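# Mount gear shaft between near station's centres, meshed

## Task

Set the gear shaft in place between the centres of the closer station so that its gear meshes with the master gear, then release it.

## Robot and tools

Robot: two arms, left_arm and right_arm, each ending in a parallel gripper. The fingers extend along the gripper's own +z axis and close along its y axis. The reported end_effector_position is the point between the finger pads, roughly 1 cm short of the fingertips.

Frame: every position and orientation is in one scene frame. Its origin sits on the table surface midway between the arms; +z is up, +x reaches out across the table, and left_arm sits on the +y side. The arm names do not correspond to sides of a camera picture. Positions are in metres; orientations are quaternions written w first (qw, qx, qy, qz).

Row layout: each command row is 16 numbers, always for both arms even if one stays still: x, y, z, qw, qx, qy, qz, opening for left_arm, followed by the same eight for right_arm. x, y, z and the quaternion are an absolute target pose for that gripper in the scene frame, not an offset. Opening runs from -1 (closed) to +1 (fully open, 0.094 m).

execute_actions(actions): actions is a list of up to 15 actions; each action is a list of up to 15 rows, each row lasting one 1/30 s control step. If an action has fewer than 15 rows, its final row is repeated to fill 15 steps. An empty list just returns the current state and images. A target more than 0.6 m from a gripper's current position along any of that gripper's axes makes the action refused for both arms; if the first action fails this (against the last reported state) or any action is malformed, nothing runs at all.

move(target, speed, blocking): target is one 16-number row as above (absolute poses). Each gripper travels in a straight line toward its pose, all arms finishing together, over 0.5 to 10 s; longer paths are cut off at 10 s. speed is the path's top speed in m/s, 0.002 to 0.5 (default 0.25); rotation is capped at twice that value in rad/s. Openings are applied at the start. Paths ignore obstacles and the other arm. Grippers lag, wander and can overshoot speed, most when an arm is nearly stretched out. blocking=false returns after 0.5 s while motion continues; until a result shows the move has ended, execute_actions and new moves are rejected, so use wait or stop first.

wait(seconds): 0 to 10; lets the simulation run with each arm holding its last command, returning early if a running move finishes.

stop(): brakes a running move; the arm needs space to decelerate, more when fast. Fingers keep moving.

zoom_image(camera, region): camera is cam_low (504x504), cam_left_wrist or cam_right_wrist (both 616x616); region is [x0, y0, x1, y1] in pixels from the top-left, at most 504 by 504, taken from that camera's latest image.

finished_scene(scene): pass the current scene number to end it; irreversible. The task must be complete and remain so. The result reports success and may give a new task; if resuming after a break, first call execute_actions with an empty list to learn the scene and task.

Controller behaviour: every step, the commanded pose is clipped to within 70 mm and 16 degrees of the measured pose, then pursued by damped inverse kinematics, favouring position over orientation. A distant target may take several actions; after an action the arm only continues to its last clipped pose, so keep commanding. Motions often finish a centimetre or more off, usually low. Printed hand positions can be inaccurate, more so at long reach. To hold an orientation, resend your own fixed quaternion every row rather than copying the drifting reported one. For an arm meant to stay put, resend the full pose from the last result before it stopped, plus its intended opening.

Results: a state line per arm (left_arm: ... | right_arm: ...) with position and quaternion; Hand target lines showing the pose each arm is currently driven toward; grip_measured on the opening scale (the last Joint positions value is the opening in metres; readings may be off by about 1 mm per gripper, constant throughout). Runs of actions list step readings, where HELD next to an arm marks a step it was partly held back. A move adds a move: line with its ending (done, off_target, moving, held, fault) and any limits: paced means the pose was clipped, held means a check blocked steps (after which the arm can jump faster than speed); per-gripper distance to target is given. If only one arm is named, the other finished fine. pose unreachable means the clearance check altered or blocked that arm's command. FAULT and OVER-TEMPERATURE FAULT lines mean an arm was stopped.

Joint ranges (rad): waist -2.618 to 3.054, shoulder 0.000 to 3.142, elbow 0.000 to 3.142, wrist pitch -1.571 to 1.571, wrist yaw -1.571 to 1.571, wrist roll -2.094 to 2.094. Elbows stop just before full extension.

Gripping: command an opening below grip_measured to hold; about 0.03 below is firm, smaller gaps are gentler. Finger force tops out near 50 to 62 N per pad (less on some), less on parts under about 2 mm thick, with a brief spike at first contact.

Heat: holding loads warms motors, even while idle. MOTOR HOT appears at 75 °C; at 90 °C that arm is halted for 10 s (then that threshold is off for 5 minutes before it applies again); at 100 °C the arm and gripper go limp and drop.

Caution: the sim runs while you compose replies, with the robot holding its last command. Expect occasional tugs on a held part or pushes on loose items. Never let anything leave the table, avoid arm-to-arm collisions or pressing, and avoid drops, slips, slams and forceful pushes; faster contact and targets set deeper past contact push harder, and a blocked arm keeps pushing until commanded otherwise. Smooth, quick, low-effort motion is preferred.

Each tool is called after "Emit:" by a JSON object that holds its "op" and its "data", one argument or row to a line.

## Session

Emit:
{"op": "execute_actions", "data": {
  "actions": []
}}

Scene clock: 0.00 s.
left_arm: end_effector_position=(+0.5060, +0.5058, +0.1239) grip_measured=+1.000 end_effector_quat_wxyz=(-0.133, +0.749, -0.473, +0.445) | right_arm: end_effector_position=(+0.2693, +0.2221, +0.2243) grip_measured=+1.000 end_effector_quat_wxyz=(-0.398, +0.666, -0.419, -0.472)
Joint positions: left_arm=[ 0.672  1.994  1.409 -0.181  0.607 -1.786  0.094] | right_arm=[ 0.634  2.164  1.772 -0.094 -1.036 -0.565  0.094]
Joint velocities: left_arm=[-0.017 -0.002  0.002 -0.051 -0.007 -0.007  0.   ] | right_arm=[ 0.007  0.002 -0.002  0.007 -0.007 -0.007  0.   ]
Hand target (left_arm): +0.509, +0.507, +0.138; -0.147, +0.739, -0.477, +0.453
Hand target (right_arm): +0.268, +0.221, +0.237; -0.406, +0.667, -0.410, -0.472

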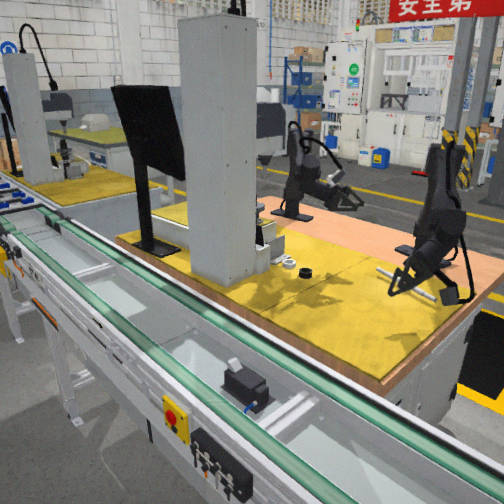

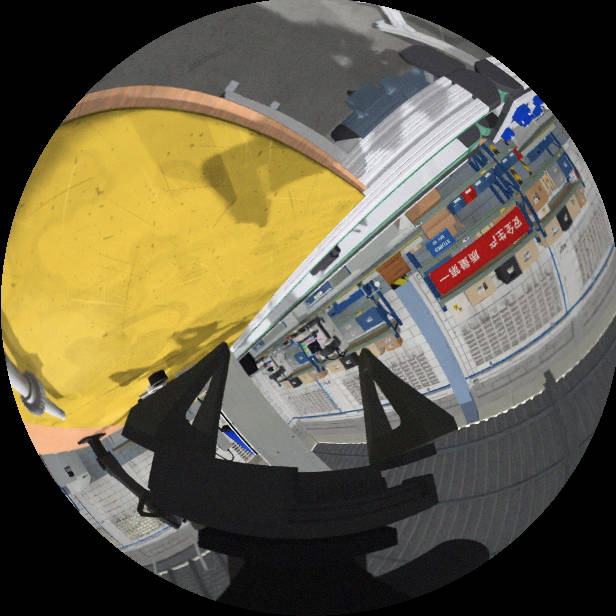

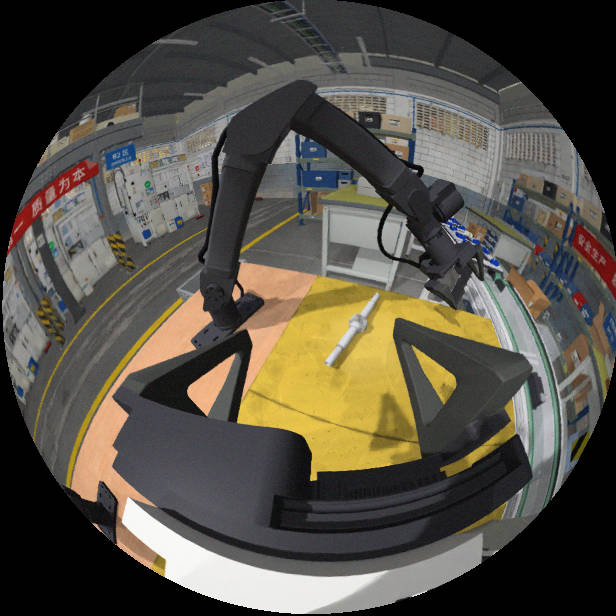

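Emit:
{"op": "zoom_image", "data": {
  "camera": "cam_low",
  "region": [170, 60, 400, 310]
}}

Emit:
{"op": "zoom_image", "data": {
  "camera": "cam_low",
  "region": [0, 20, 150, 210]
}}

Emit:
{"op": "zoom_image", "data": {
  "camera": "cam_low",
  "region": [340, 200, 504, 340]
}}

Region (170, 60, 400, 310) of cam_low's 504x504 image, scaled by 2.016, with more detail than that image has; it fills the left 464 columns of this view, and the rest is white.

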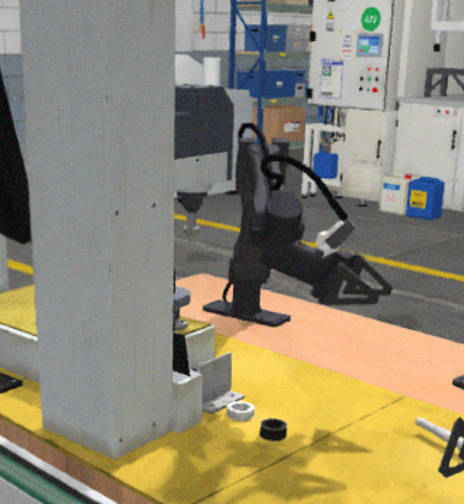

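Region (0, 20, 150, 210) of cam_low's 504x504 image, scaled by 2.653, with more detail than that image has; it fills the left 398 columns of this view, and the rest is white.

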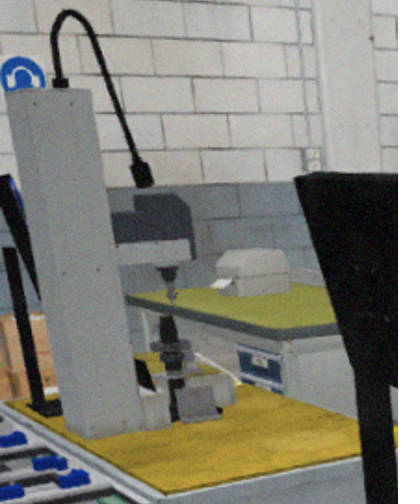

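Region (340, 200, 504, 340) of cam_low's 504x504 image, scaled by 3.073, with more detail than that image has; it fills the top 430 rows of this view, and the rest is white.

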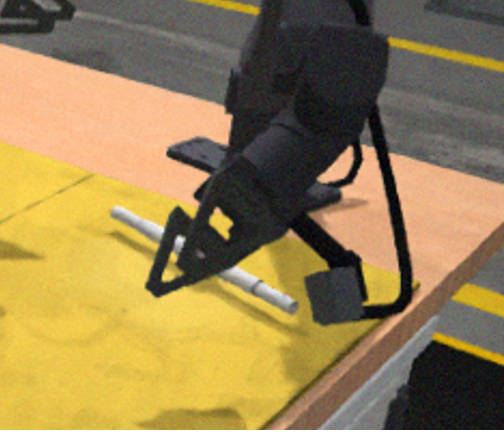

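Emit:
{"op": "move", "data": {
  "target": [0.40, 0.50, 0.28, 0, 0, 1, 0, 1, 0.12, -0.12, 0.25, 0.707, 0, 0.707, 0, 1],
  "speed": 0.2
}}

Scene clock: 8.83 s.
left_arm: end_effector_position=(+0.4042, +0.5052, +0.2714) grip_measured=+1.000 end_effector_quat_wxyz=(+0.177, -0.013, +0.982, +0.063) | right_arm: end_effector_position=(+0.1205, -0.1118, +0.2492) grip_measured=+1.000 end_effector_quat_wxyz=(+0.701, -0.110, +0.697, +0.103)
Joint positions: left_arm=[ 0.551  2.04   2.428 -1.58   0.007  0.346  0.094] | right_arm=[ 1.695  0.621  0.245  0.527  1.551 -0.162  0.094]
Joint velocities: left_arm=[-0.012 -0.007  0.017  0.081 -0.066 -0.037  0.   ] | right_arm=[-0.012 -0.002 -0.002  0.007  0.051  0.022  0.   ]
Hand target (left_arm): +0.399, +0.500, +0.281; +0.183, -0.005, +0.981, +0.069
Hand target (right_arm): +0.120, -0.114, +0.249; +0.700, -0.113, +0.697, +0.104
Off the commanded pose (left_arm): 0.011 m, 22 deg; orientation clipped at the last step of the last action.
Off the commanded pose (right_arm): 0.008 m, 17 deg; orientation clipped at the last step of the last action.
joint sent to its limit (left arm) — the command would take joint 4 (wrist pitch) past its lower limit, so that joint was sent only as far as its limit.
joint sent to its limit (right arm) — the command would take joint 5 (wrist yaw) past its upper limit, so that joint was sent only as far as its limit.
move: off_target (left_arm, right_arm); limits=paced

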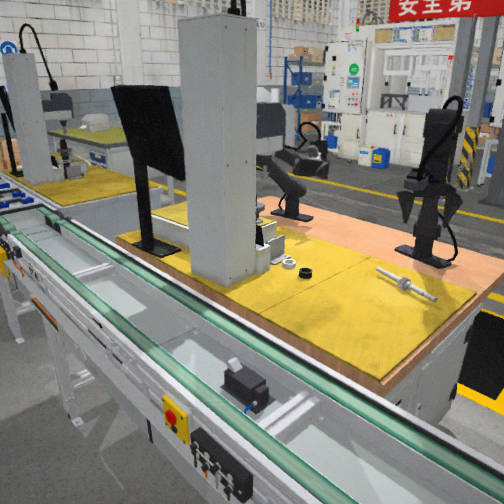

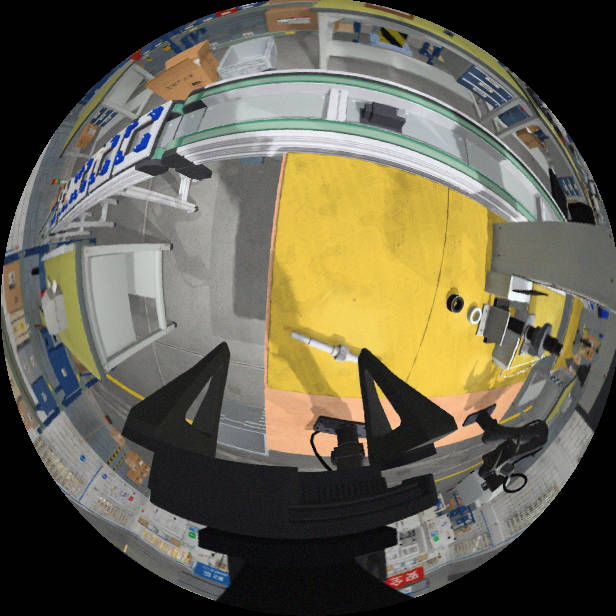

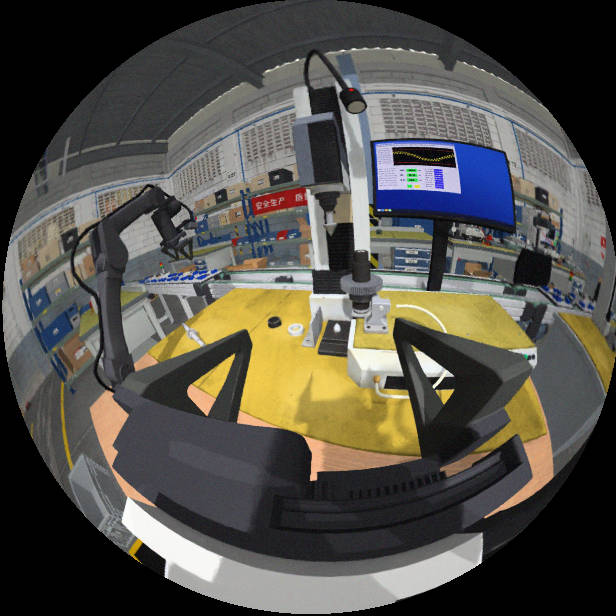

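Emit:
{"op": "zoom_image", "data": {
  "camera": "cam_right_wrist",
  "region": [250, 80, 470, 410]
}}

Emit:
{"op": "zoom_image", "data": {
  "camera": "cam_right_wrist",
  "region": [370, 130, 520, 240]
}}

Emit:
{"op": "zoom_image", "data": {
  "camera": "cam_left_wrist",
  "region": [260, 290, 400, 400]
}}

Region (250, 80, 470, 410) of cam_right_wrist's 616x616 image, scaled by 1.527, with more detail than that image has.

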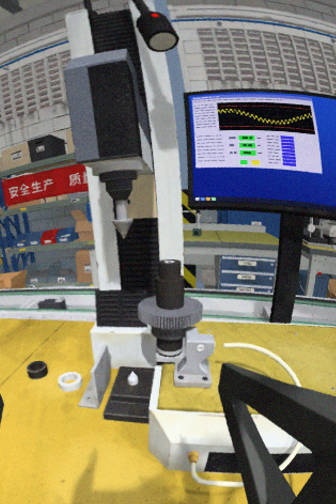

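Region (370, 130, 520, 240) of cam_right_wrist's 616x616 image, scaled by 3.360, with more detail than that image has; it fills the top 370 rows of this view, and the rest is white.

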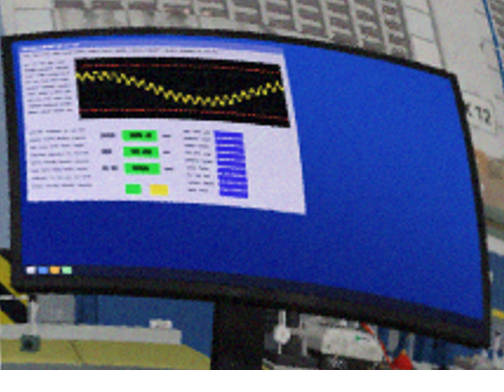

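Region (260, 290, 400, 400) of cam_left_wrist's 616x616 image, scaled by 3.600, with more detail than that image has; it fills the top 396 rows of this view, and the rest is white.

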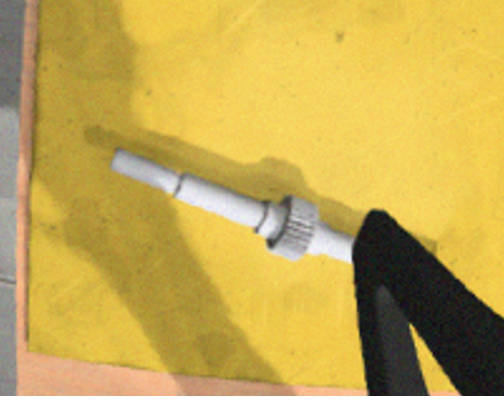

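Emit:
{"op": "move", "data": {
  "target": [0.33, 0.42, 0.20, 0, 0, 1, 0, 1, 0.20, -0.10, 0.20, 0.696, -0.123, 0.696, 0.123, 1],
  "speed": 0.15
}}

Scene clock: 13.47 s.
left_arm: end_effector_position=(+0.3325, +0.4242, +0.1911) grip_measured=+1.000 end_effector_quat_wxyz=(+0.008, +0.000, +1.000, +0.006) | right_arm: end_effector_position=(+0.1976, -0.1015, +0.2018) grip_measured=+1.000 end_effector_quat_wxyz=(+0.695, -0.124, +0.697, +0.124)
Joint positions: left_arm=[ 0.398  1.859  1.891 -1.584 -0.008  0.222  0.094] | right_arm=[1.055 0.735 0.118 0.611 0.86  0.004 0.094]
Joint velocities: left_arm=[-0.002 -0.002 -0.012  0.007 -0.007 -0.037  0.   ] | right_arm=[ 0.012 -0.002 -0.012  0.037 -0.022  0.007  0.   ]
Hand target (left_arm): +0.330, +0.420, +0.200; +0.021, +0.000, +1.000, +0.007
Hand target (right_arm): +0.199, -0.102, +0.200; +0.695, -0.123, +0.698, +0.123
Off the commanded pose (left_arm): 0.010 m, 1 deg.
Off the commanded pose (right_arm): 0.003 m, 0 deg.
joint sent to its limit (left arm) — the command would take joint 4 (wrist pitch) past its lower limit, so that joint was sent only as far as its limit.
move: done

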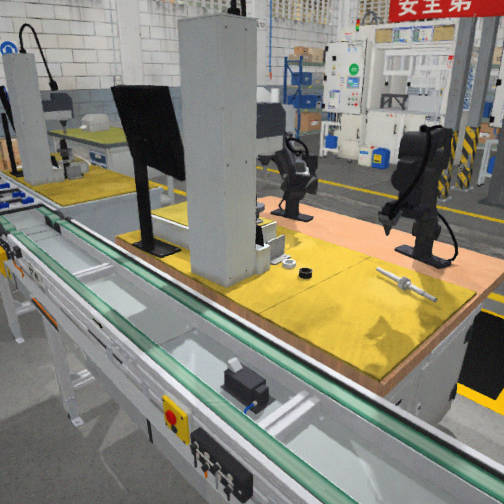

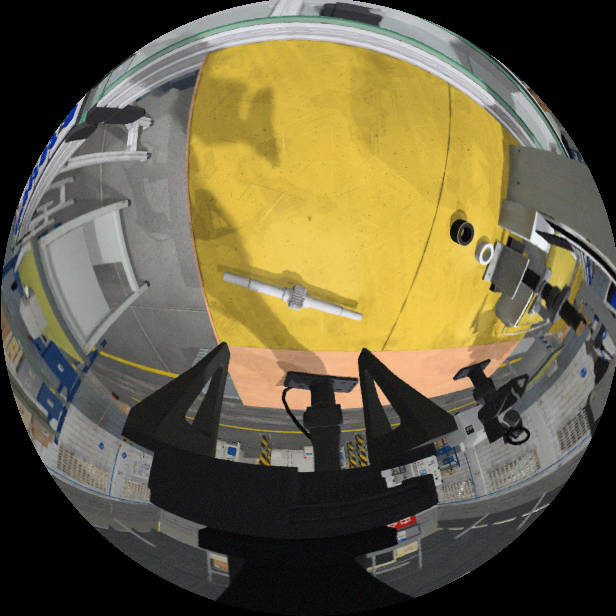

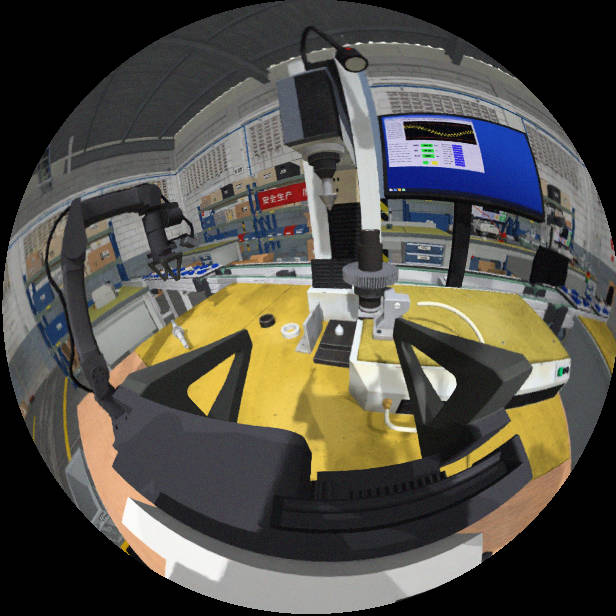

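Emit:
{"op": "zoom_image", "data": {
  "camera": "cam_right_wrist",
  "region": [280, 120, 430, 380]
}}

Emit:
{"op": "zoom_image", "data": {
  "camera": "cam_left_wrist",
  "region": [210, 250, 380, 350]
}}

Emit:
{"op": "zoom_image", "data": {
  "camera": "cam_left_wrist",
  "region": [430, 140, 616, 350]
}}

Region (280, 120, 430, 380) of cam_right_wrist's 616x616 image, scaled by 1.938, with more detail than that image has; it fills the left 291 columns of this view, and the rest is white.

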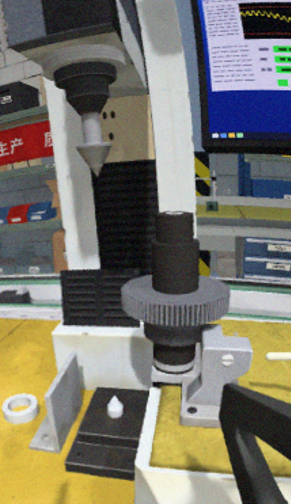

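Region (210, 250, 380, 350) of cam_left_wrist's 616x616 image, scaled by 2.965, with more detail than that image has; it fills the top 296 rows of this view, and the rest is white.

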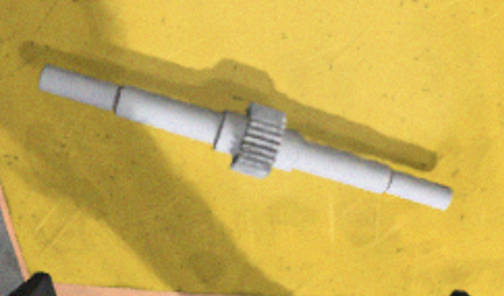

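Region (430, 140, 616, 350) of cam_left_wrist's 616x616 image, scaled by 2.400, with more detail than that image has; it fills the left 446 columns of this view, and the rest is white.

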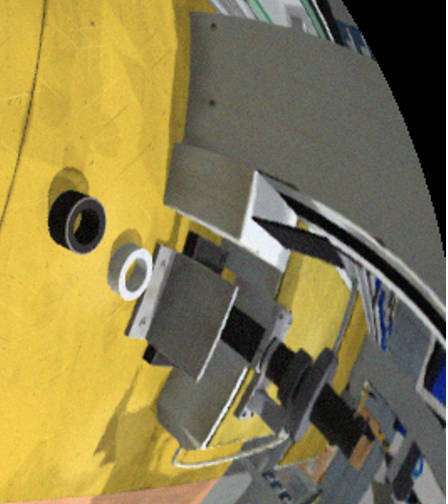

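Emit:
{"op": "move", "data": {
  "target": [0.27, 0.42, 0.13, 0, 0, 1, 0, 1, 0.20, -0.10, 0.10, 0.696, -0.123, 0.696, 0.123, 1],
  "speed": 0.15
}}

Scene clock: 25.30 s.
left_arm: end_effector_position=(+0.2668, +0.4173, +0.1231) grip_measured=+1.000 end_effector_quat_wxyz=(-0.023, +0.002, +1.000, -0.002) | right_arm: end_effector_position=(+0.2015, -0.1008, +0.1017) grip_measured=+1.000 end_effector_quat_wxyz=(+0.660, -0.092, +0.741, +0.083)
Joint positions: left_arm=[ 0.426  1.633  1.35  -1.333 -0.008  0.253  0.094] | right_arm=[ 1.102  1.573 -0.009  1.369  1.     0.181  0.094]
Joint velocities: left_arm=[ 0.002 -0.017 -0.007  0.051 -0.11  -0.007  0.   ] | right_arm=[-0.022  0.09  -0.007  0.051  0.037 -0.051  0.   ]
Hand target (left_arm): +0.270, +0.419, +0.129; -0.000, +0.000, +1.000, -0.000
Hand target (right_arm): +0.200, -0.101, +0.103; +0.664, -0.093, +0.738, +0.081
Off the commanded pose (left_arm): 0.008 m, 3 deg.
Off the commanded pose (right_arm): 0.002 m, 9 deg.
joint sent to its limit (right arm) — the command would take joint 3 (elbow) past its lower limit, so that joint was sent only as far as its limit.
move: off_target (left_arm, right_arm)

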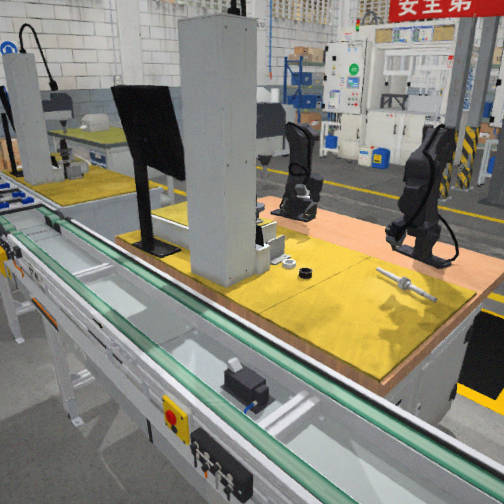

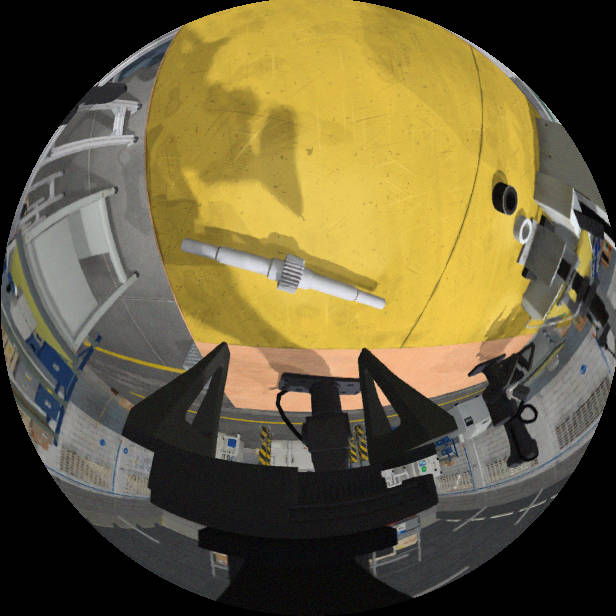

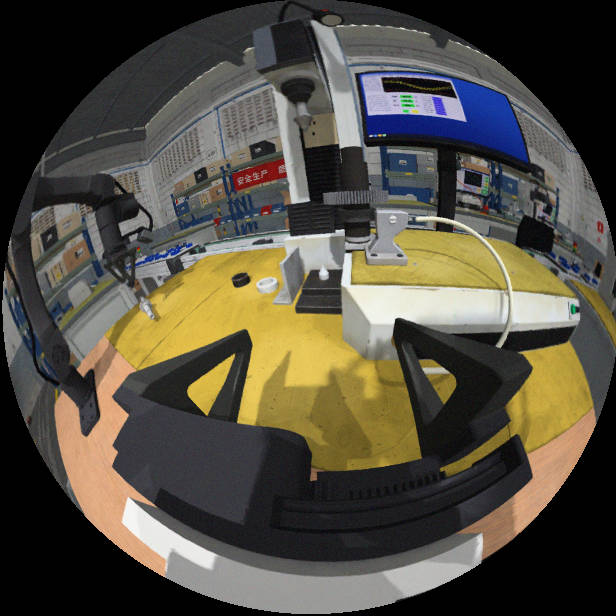

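Emit:
{"op": "zoom_image", "data": {
  "camera": "cam_right_wrist",
  "region": [260, 60, 420, 320]
}}

Emit:
{"op": "zoom_image", "data": {
  "camera": "cam_left_wrist",
  "region": [170, 210, 400, 340]
}}

Region (260, 60, 420, 320) of cam_right_wrist's 616x616 image, scaled by 1.938, with more detail than that image has; it fills the left 310 columns of this view, and the rest is white.

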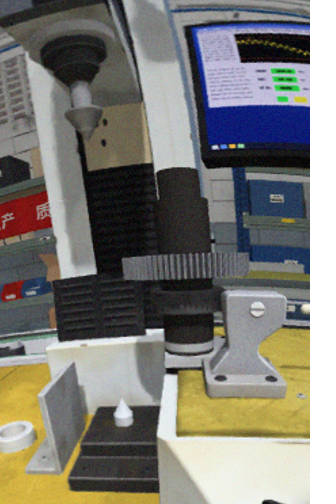

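Region (170, 210, 400, 340) of cam_left_wrist's 616x616 image, scaled by 2.191, with more detail than that image has; it fills the top 285 rows of this view, and the rest is white.

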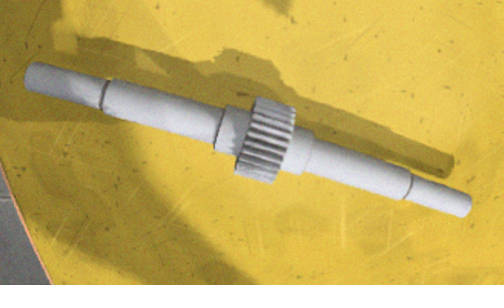

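Emit:
{"op": "move", "data": {
  "target": [0.276, 0.456, 0.08, -0.039, -0.601, 0.798, -0.029, 1, 0.17, -0.12, 0.19, 0.696, -0.123, 0.696, 0.123, 1],
  "speed": 0.2
}}

Scene clock: 36.13 s.
left_arm: end_effector_position=(+0.2751, +0.4521, +0.0836) grip_measured=+1.000 end_effector_quat_wxyz=(-0.042, -0.594, +0.803, -0.029) | right_arm: end_effector_position=(+0.1717, -0.1193, +0.1752) grip_measured=+1.000 end_effector_quat_wxyz=(+0.695, -0.130, +0.698, +0.111)
Joint positions: left_arm=[ 0.583  1.742  1.311 -1.209  0.075 -0.865  0.094] | right_arm=[ 1.235  0.574 -0.005  0.56   1.05  -0.009  0.094]
Joint velocities: left_arm=[ 0.002 -0.002  0.012 -0.051 -0.022 -0.022  0.   ] | right_arm=[ 0.007 -0.012  0.051 -0.022  0.007  0.066  0.   ]
Hand target (left_arm): +0.276, +0.455, +0.080; -0.040, -0.601, +0.798, -0.030
Hand target (right_arm): +0.171, -0.117, +0.188; +0.698, -0.123, +0.694, +0.122
Off the commanded pose (left_arm): 0.005 m, 1 deg.
Off the commanded pose (right_arm): 0.015 m, 2 deg.
move: off_target (right_arm)

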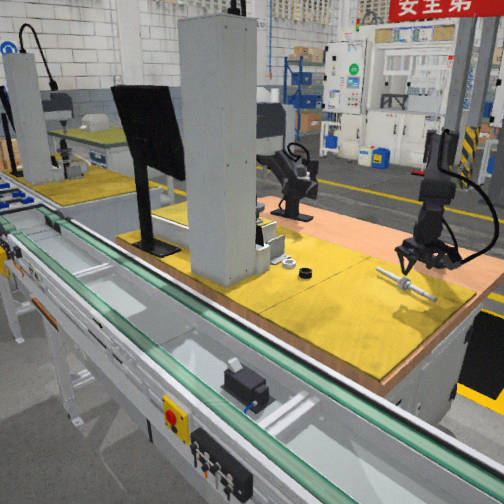

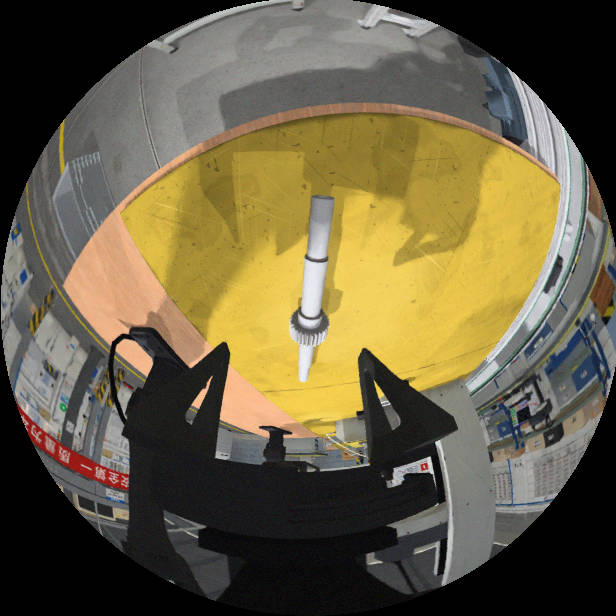

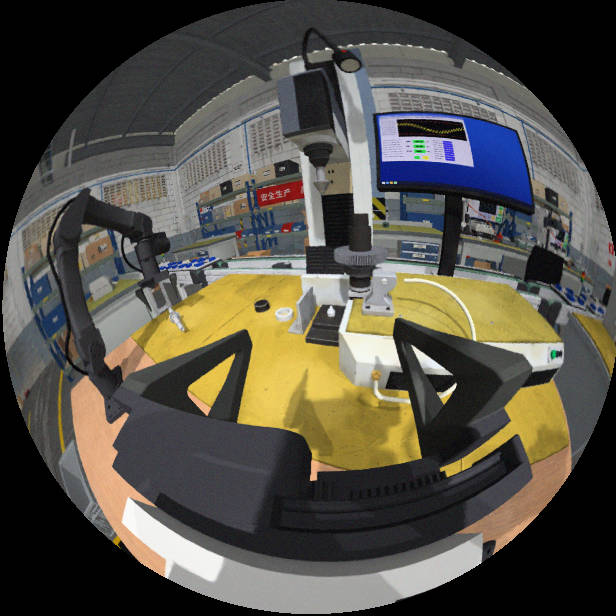

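Emit:
{"op": "move", "data": {
  "target": [0.290, 0.453, 0.045, -0.039, -0.601, 0.798, -0.029, 0.4, 0.17, -0.12, 0.19, 0.696, -0.123, 0.696, 0.123, 1],
  "speed": 0.1
}}

Scene clock: 37.77 s.
left_arm: end_effector_position=(+0.2861, +0.4549, +0.0467) grip_measured=+0.402 end_effector_quat_wxyz=(-0.045, -0.602, +0.797, -0.027) | right_arm: end_effector_position=(+0.1714, -0.1210, +0.1785) grip_measured=+1.000 end_effector_quat_wxyz=(+0.694, -0.133, +0.699, +0.109)
Joint positions: left_arm=[ 0.577  1.823  1.259 -1.08   0.075 -0.89   0.066] | right_arm=[ 1.235  0.528  0.011  0.492  1.05  -0.009  0.094]
Joint velocities: left_arm=[-0.027 -0.012  0.027 -0.022  0.022 -0.022 -0.   ] | right_arm=[-0.012 -0.002 -0.012 -0.022  0.037 -0.037  0.   ]
Hand target (left_arm): +0.290, +0.453, +0.045; -0.039, -0.601, +0.798, -0.029
Hand target (right_arm): +0.170, -0.120, +0.190; +0.697, -0.123, +0.696, +0.123
Off the commanded pose (left_arm): 0.005 m, 1 deg.
Off the commanded pose (right_arm): 0.012 m, 2 deg.
move: off_target (right_arm)

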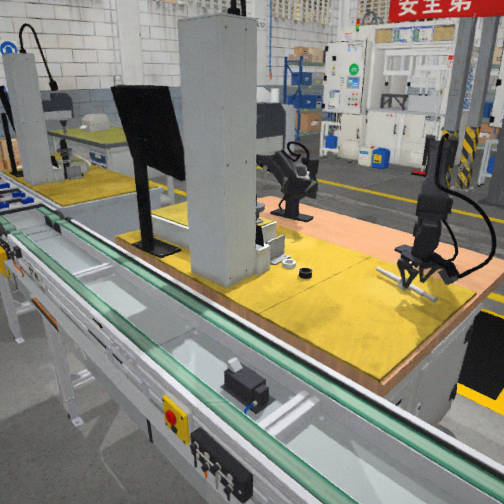

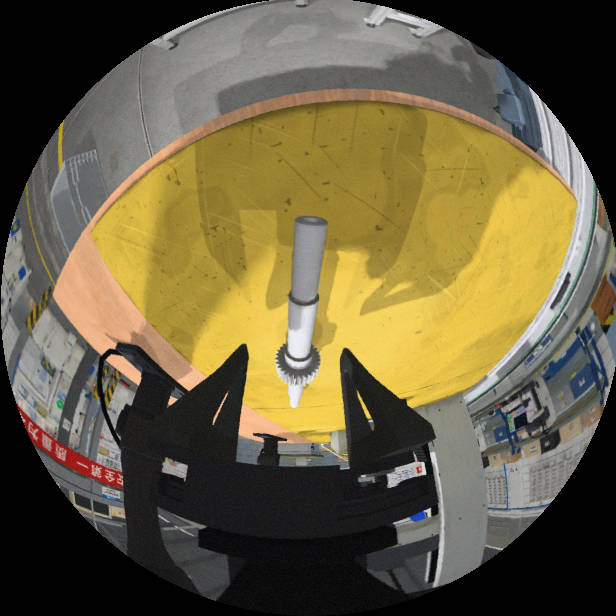

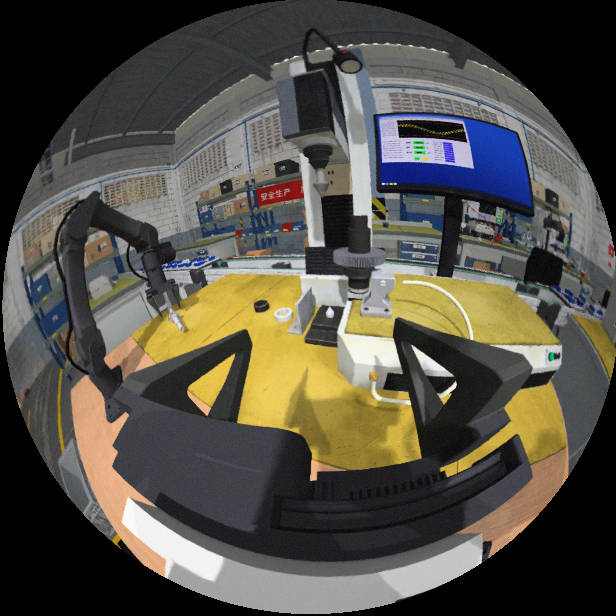

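Emit:
{"op": "move", "data": {
  "target": [0.290, 0.449, 0.020, -0.039, -0.601, 0.798, -0.029, 0.0, 0.17, -0.12, 0.19, 0.696, -0.123, 0.696, 0.123, 1],
  "speed": 0.06
}}

Scene clock: 39.17 s.
left_arm: end_effector_position=(+0.2867, +0.4509, +0.0222) grip_measured=+0.002 end_effector_quat_wxyz=(-0.044, -0.602, +0.797, -0.027) | right_arm: end_effector_position=(+0.1714, -0.1210, +0.1776) grip_measured=+1.000 end_effector_quat_wxyz=(+0.693, -0.134, +0.700, +0.107)
Joint positions: left_arm=[ 0.565  1.852  1.192 -0.982  0.075 -0.902  0.047] | right_arm=[ 1.235  0.528  0.011  0.486  1.05  -0.009  0.094]
Joint velocities: left_arm=[-0.007 -0.007  0.017 -0.051  0.051  0.037  0.   ] | right_arm=[ 0.002 -0.012  0.012 -0.022  0.066  0.037  0.   ]
Hand target (left_arm): +0.290, +0.449, +0.020; -0.039, -0.601, +0.798, -0.029
Hand target (right_arm): +0.170, -0.120, +0.190; +0.697, -0.123, +0.696, +0.123
Off the commanded pose (left_arm): 0.004 m, 1 deg.
Off the commanded pose (right_arm): 0.013 m, 2 deg.
move: off_target (right_arm)

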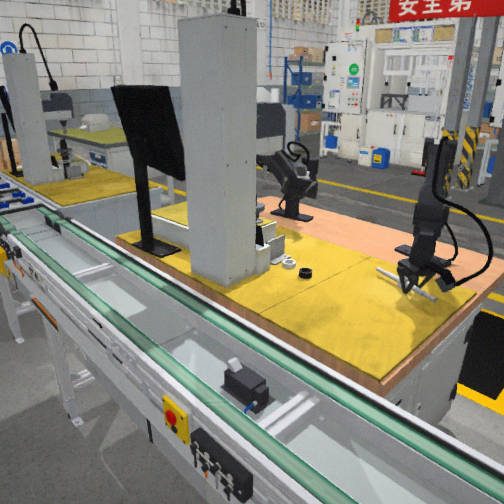

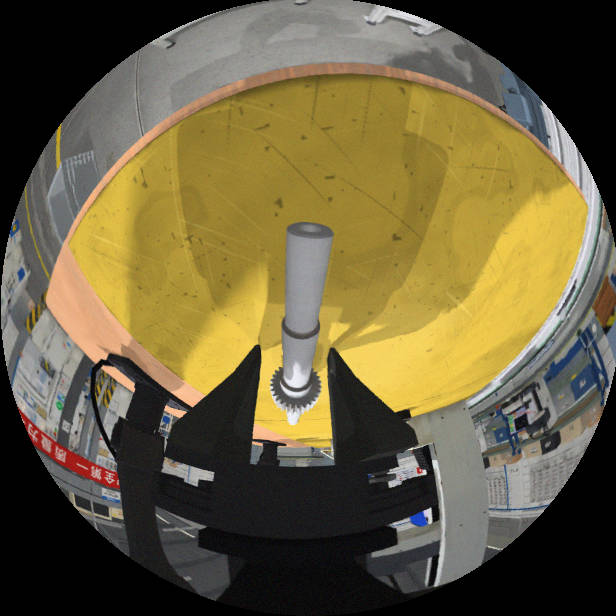

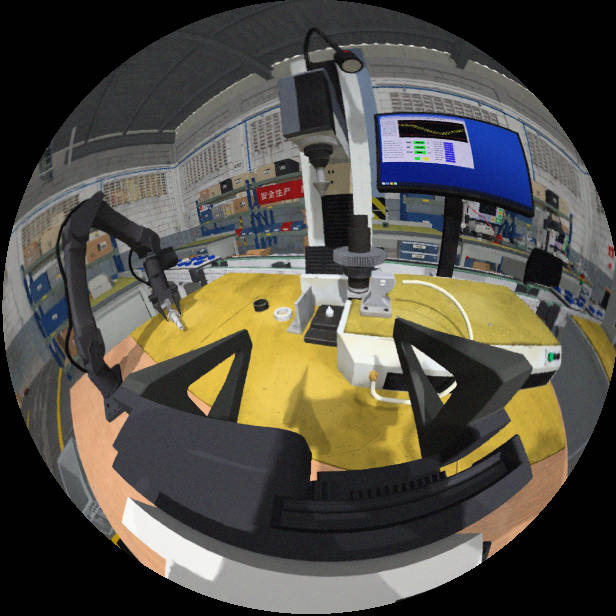

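Emit:
{"op": "zoom_image", "data": {
  "camera": "cam_low",
  "region": [365, 240, 465, 320]
}}

Emit:
{"op": "zoom_image", "data": {
  "camera": "cam_left_wrist",
  "region": [220, 200, 380, 460]
}}

Region (365, 240, 465, 320) of cam_low's 504x504 image, scaled by 5.040, with more detail than that image has; it fills the top 403 rows of this view, and the rest is white.

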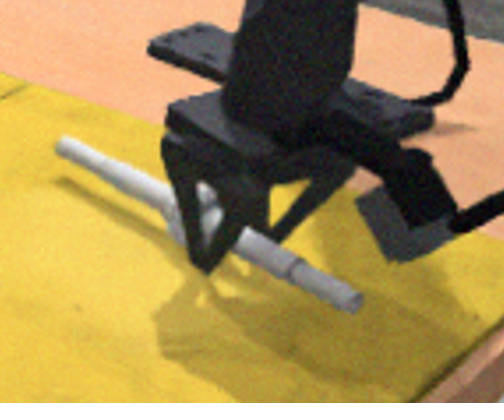

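Region (220, 200, 380, 460) of cam_left_wrist's 616x616 image, scaled by 1.938, with more detail than that image has; it fills the left 310 columns of this view, and the rest is white.

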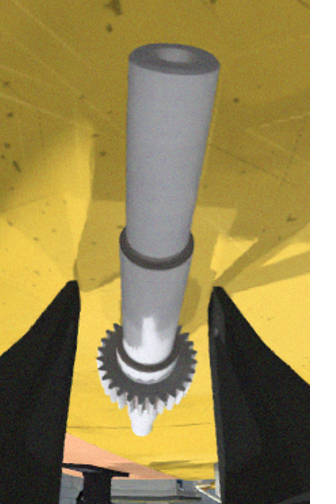

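Emit:
{"op": "move", "data": {
  "target": [0.290, 0.450, 0.014, -0.039, -0.601, 0.798, -0.029, -0.3, 0.17, -0.12, 0.19, 0.696, -0.123, 0.696, 0.123, 1],
  "speed": 0.02
}}

Scene clock: 42.23 s.
left_arm: end_effector_position=(+0.2896, +0.4521, +0.0202) grip_measured=-0.298 end_effector_quat_wxyz=(-0.036, -0.602, +0.797, -0.029) | right_arm: end_effector_position=(+0.1714, -0.1210, +0.1776) grip_measured=+1.000 end_effector_quat_wxyz=(+0.693, -0.134, +0.700, +0.107)
Joint positions: left_arm=[ 0.565  1.852  1.184 -0.958  0.075 -0.902  0.033] | right_arm=[ 1.235  0.528  0.011  0.486  1.05  -0.009  0.094]
Joint velocities: left_arm=[-0.002 -0.012 -0.002 -0.051 -0.022  0.051 -0.002] | right_arm=[-0.022 -0.007  0.002 -0.051 -0.037 -0.051  0.   ]
Hand target (left_arm): +0.290, +0.450, +0.014; -0.039, -0.601, +0.798, -0.029
Hand target (right_arm): +0.170, -0.120, +0.190; +0.697, -0.123, +0.696, +0.123
Off the commanded pose (left_arm): 0.007 m, 0 deg.
Off the commanded pose (right_arm): 0.013 m, 2 deg.
move: off_target (right_arm)

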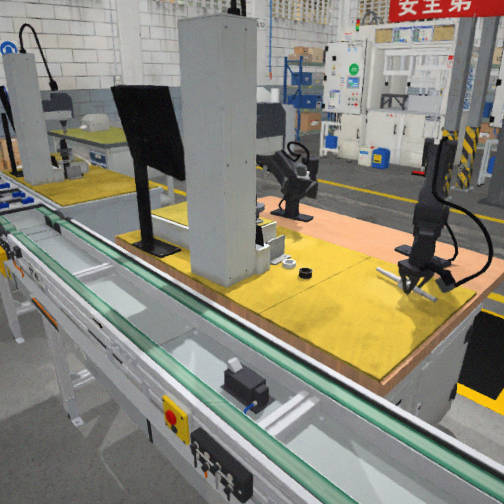

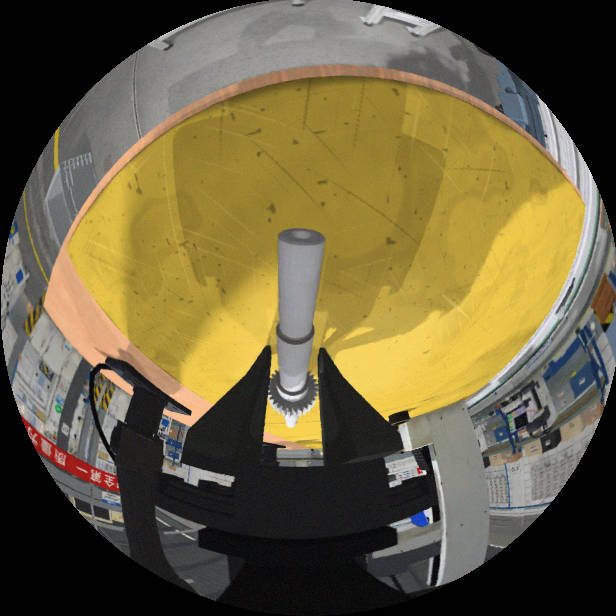

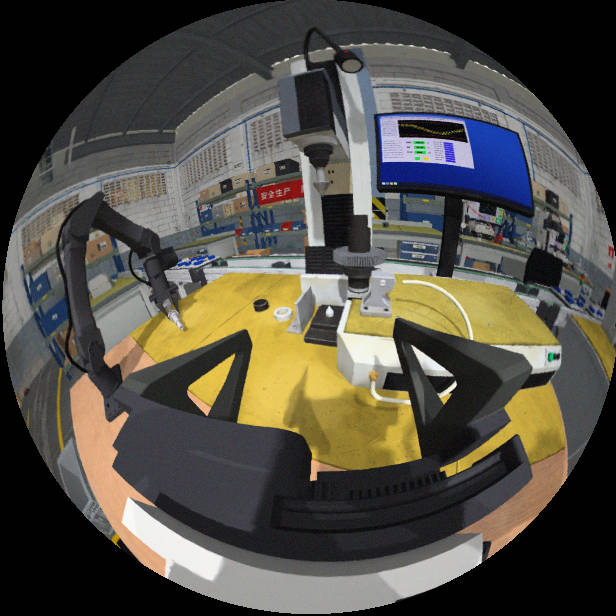

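Emit:
{"op": "move", "data": {
  "target": [0.290, 0.451, 0.015, -0.039, -0.601, 0.798, -0.029, -0.74, 0.17, -0.12, 0.19, 0.696, -0.123, 0.696, 0.123, 1],
  "speed": 0.02
}}

Scene clock: 43.97 s.
left_arm: end_effector_position=(+0.2894, +0.4520, +0.0202) grip_measured=-0.600 end_effector_quat_wxyz=(-0.036, -0.602, +0.797, -0.029) | right_arm: end_effector_position=(+0.1714, -0.1210, +0.1776) grip_measured=+1.000 end_effector_quat_wxyz=(+0.693, -0.134, +0.700, +0.107)
Joint positions: left_arm=[ 0.565  1.852  1.184 -0.959  0.075 -0.902  0.019] | right_arm=[ 1.235  0.528  0.011  0.486  1.05  -0.009  0.094]
Joint velocities: left_arm=[-0.017 -0.007 -0.007  0.022 -0.007 -0.022  0.001] | right_arm=[ 0.012 -0.007 -0.007  0.007 -0.081  0.066  0.   ]
Hand target (left_arm): +0.290, +0.451, +0.015; -0.039, -0.601, +0.798, -0.029
Hand target (right_arm): +0.170, -0.120, +0.190; +0.697, -0.123, +0.696, +0.123
Off the commanded pose (left_arm): 0.005 m, 0 deg.
Off the commanded pose (right_arm): 0.013 m, 2 deg.
move: off_target (right_arm)

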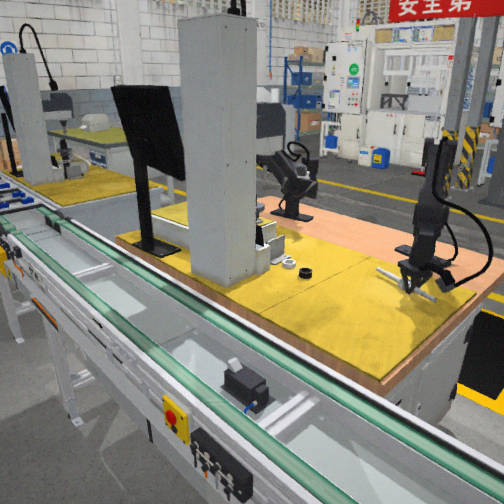

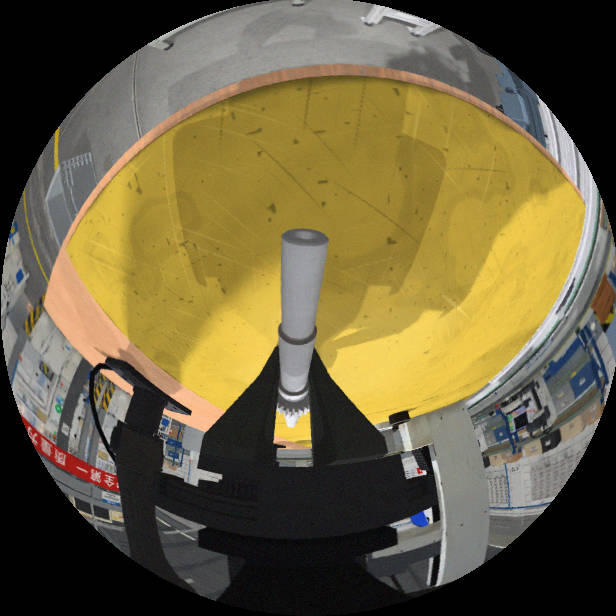

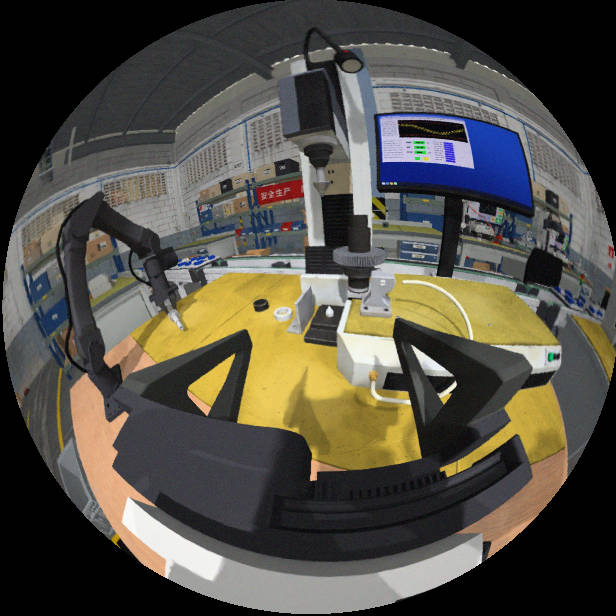

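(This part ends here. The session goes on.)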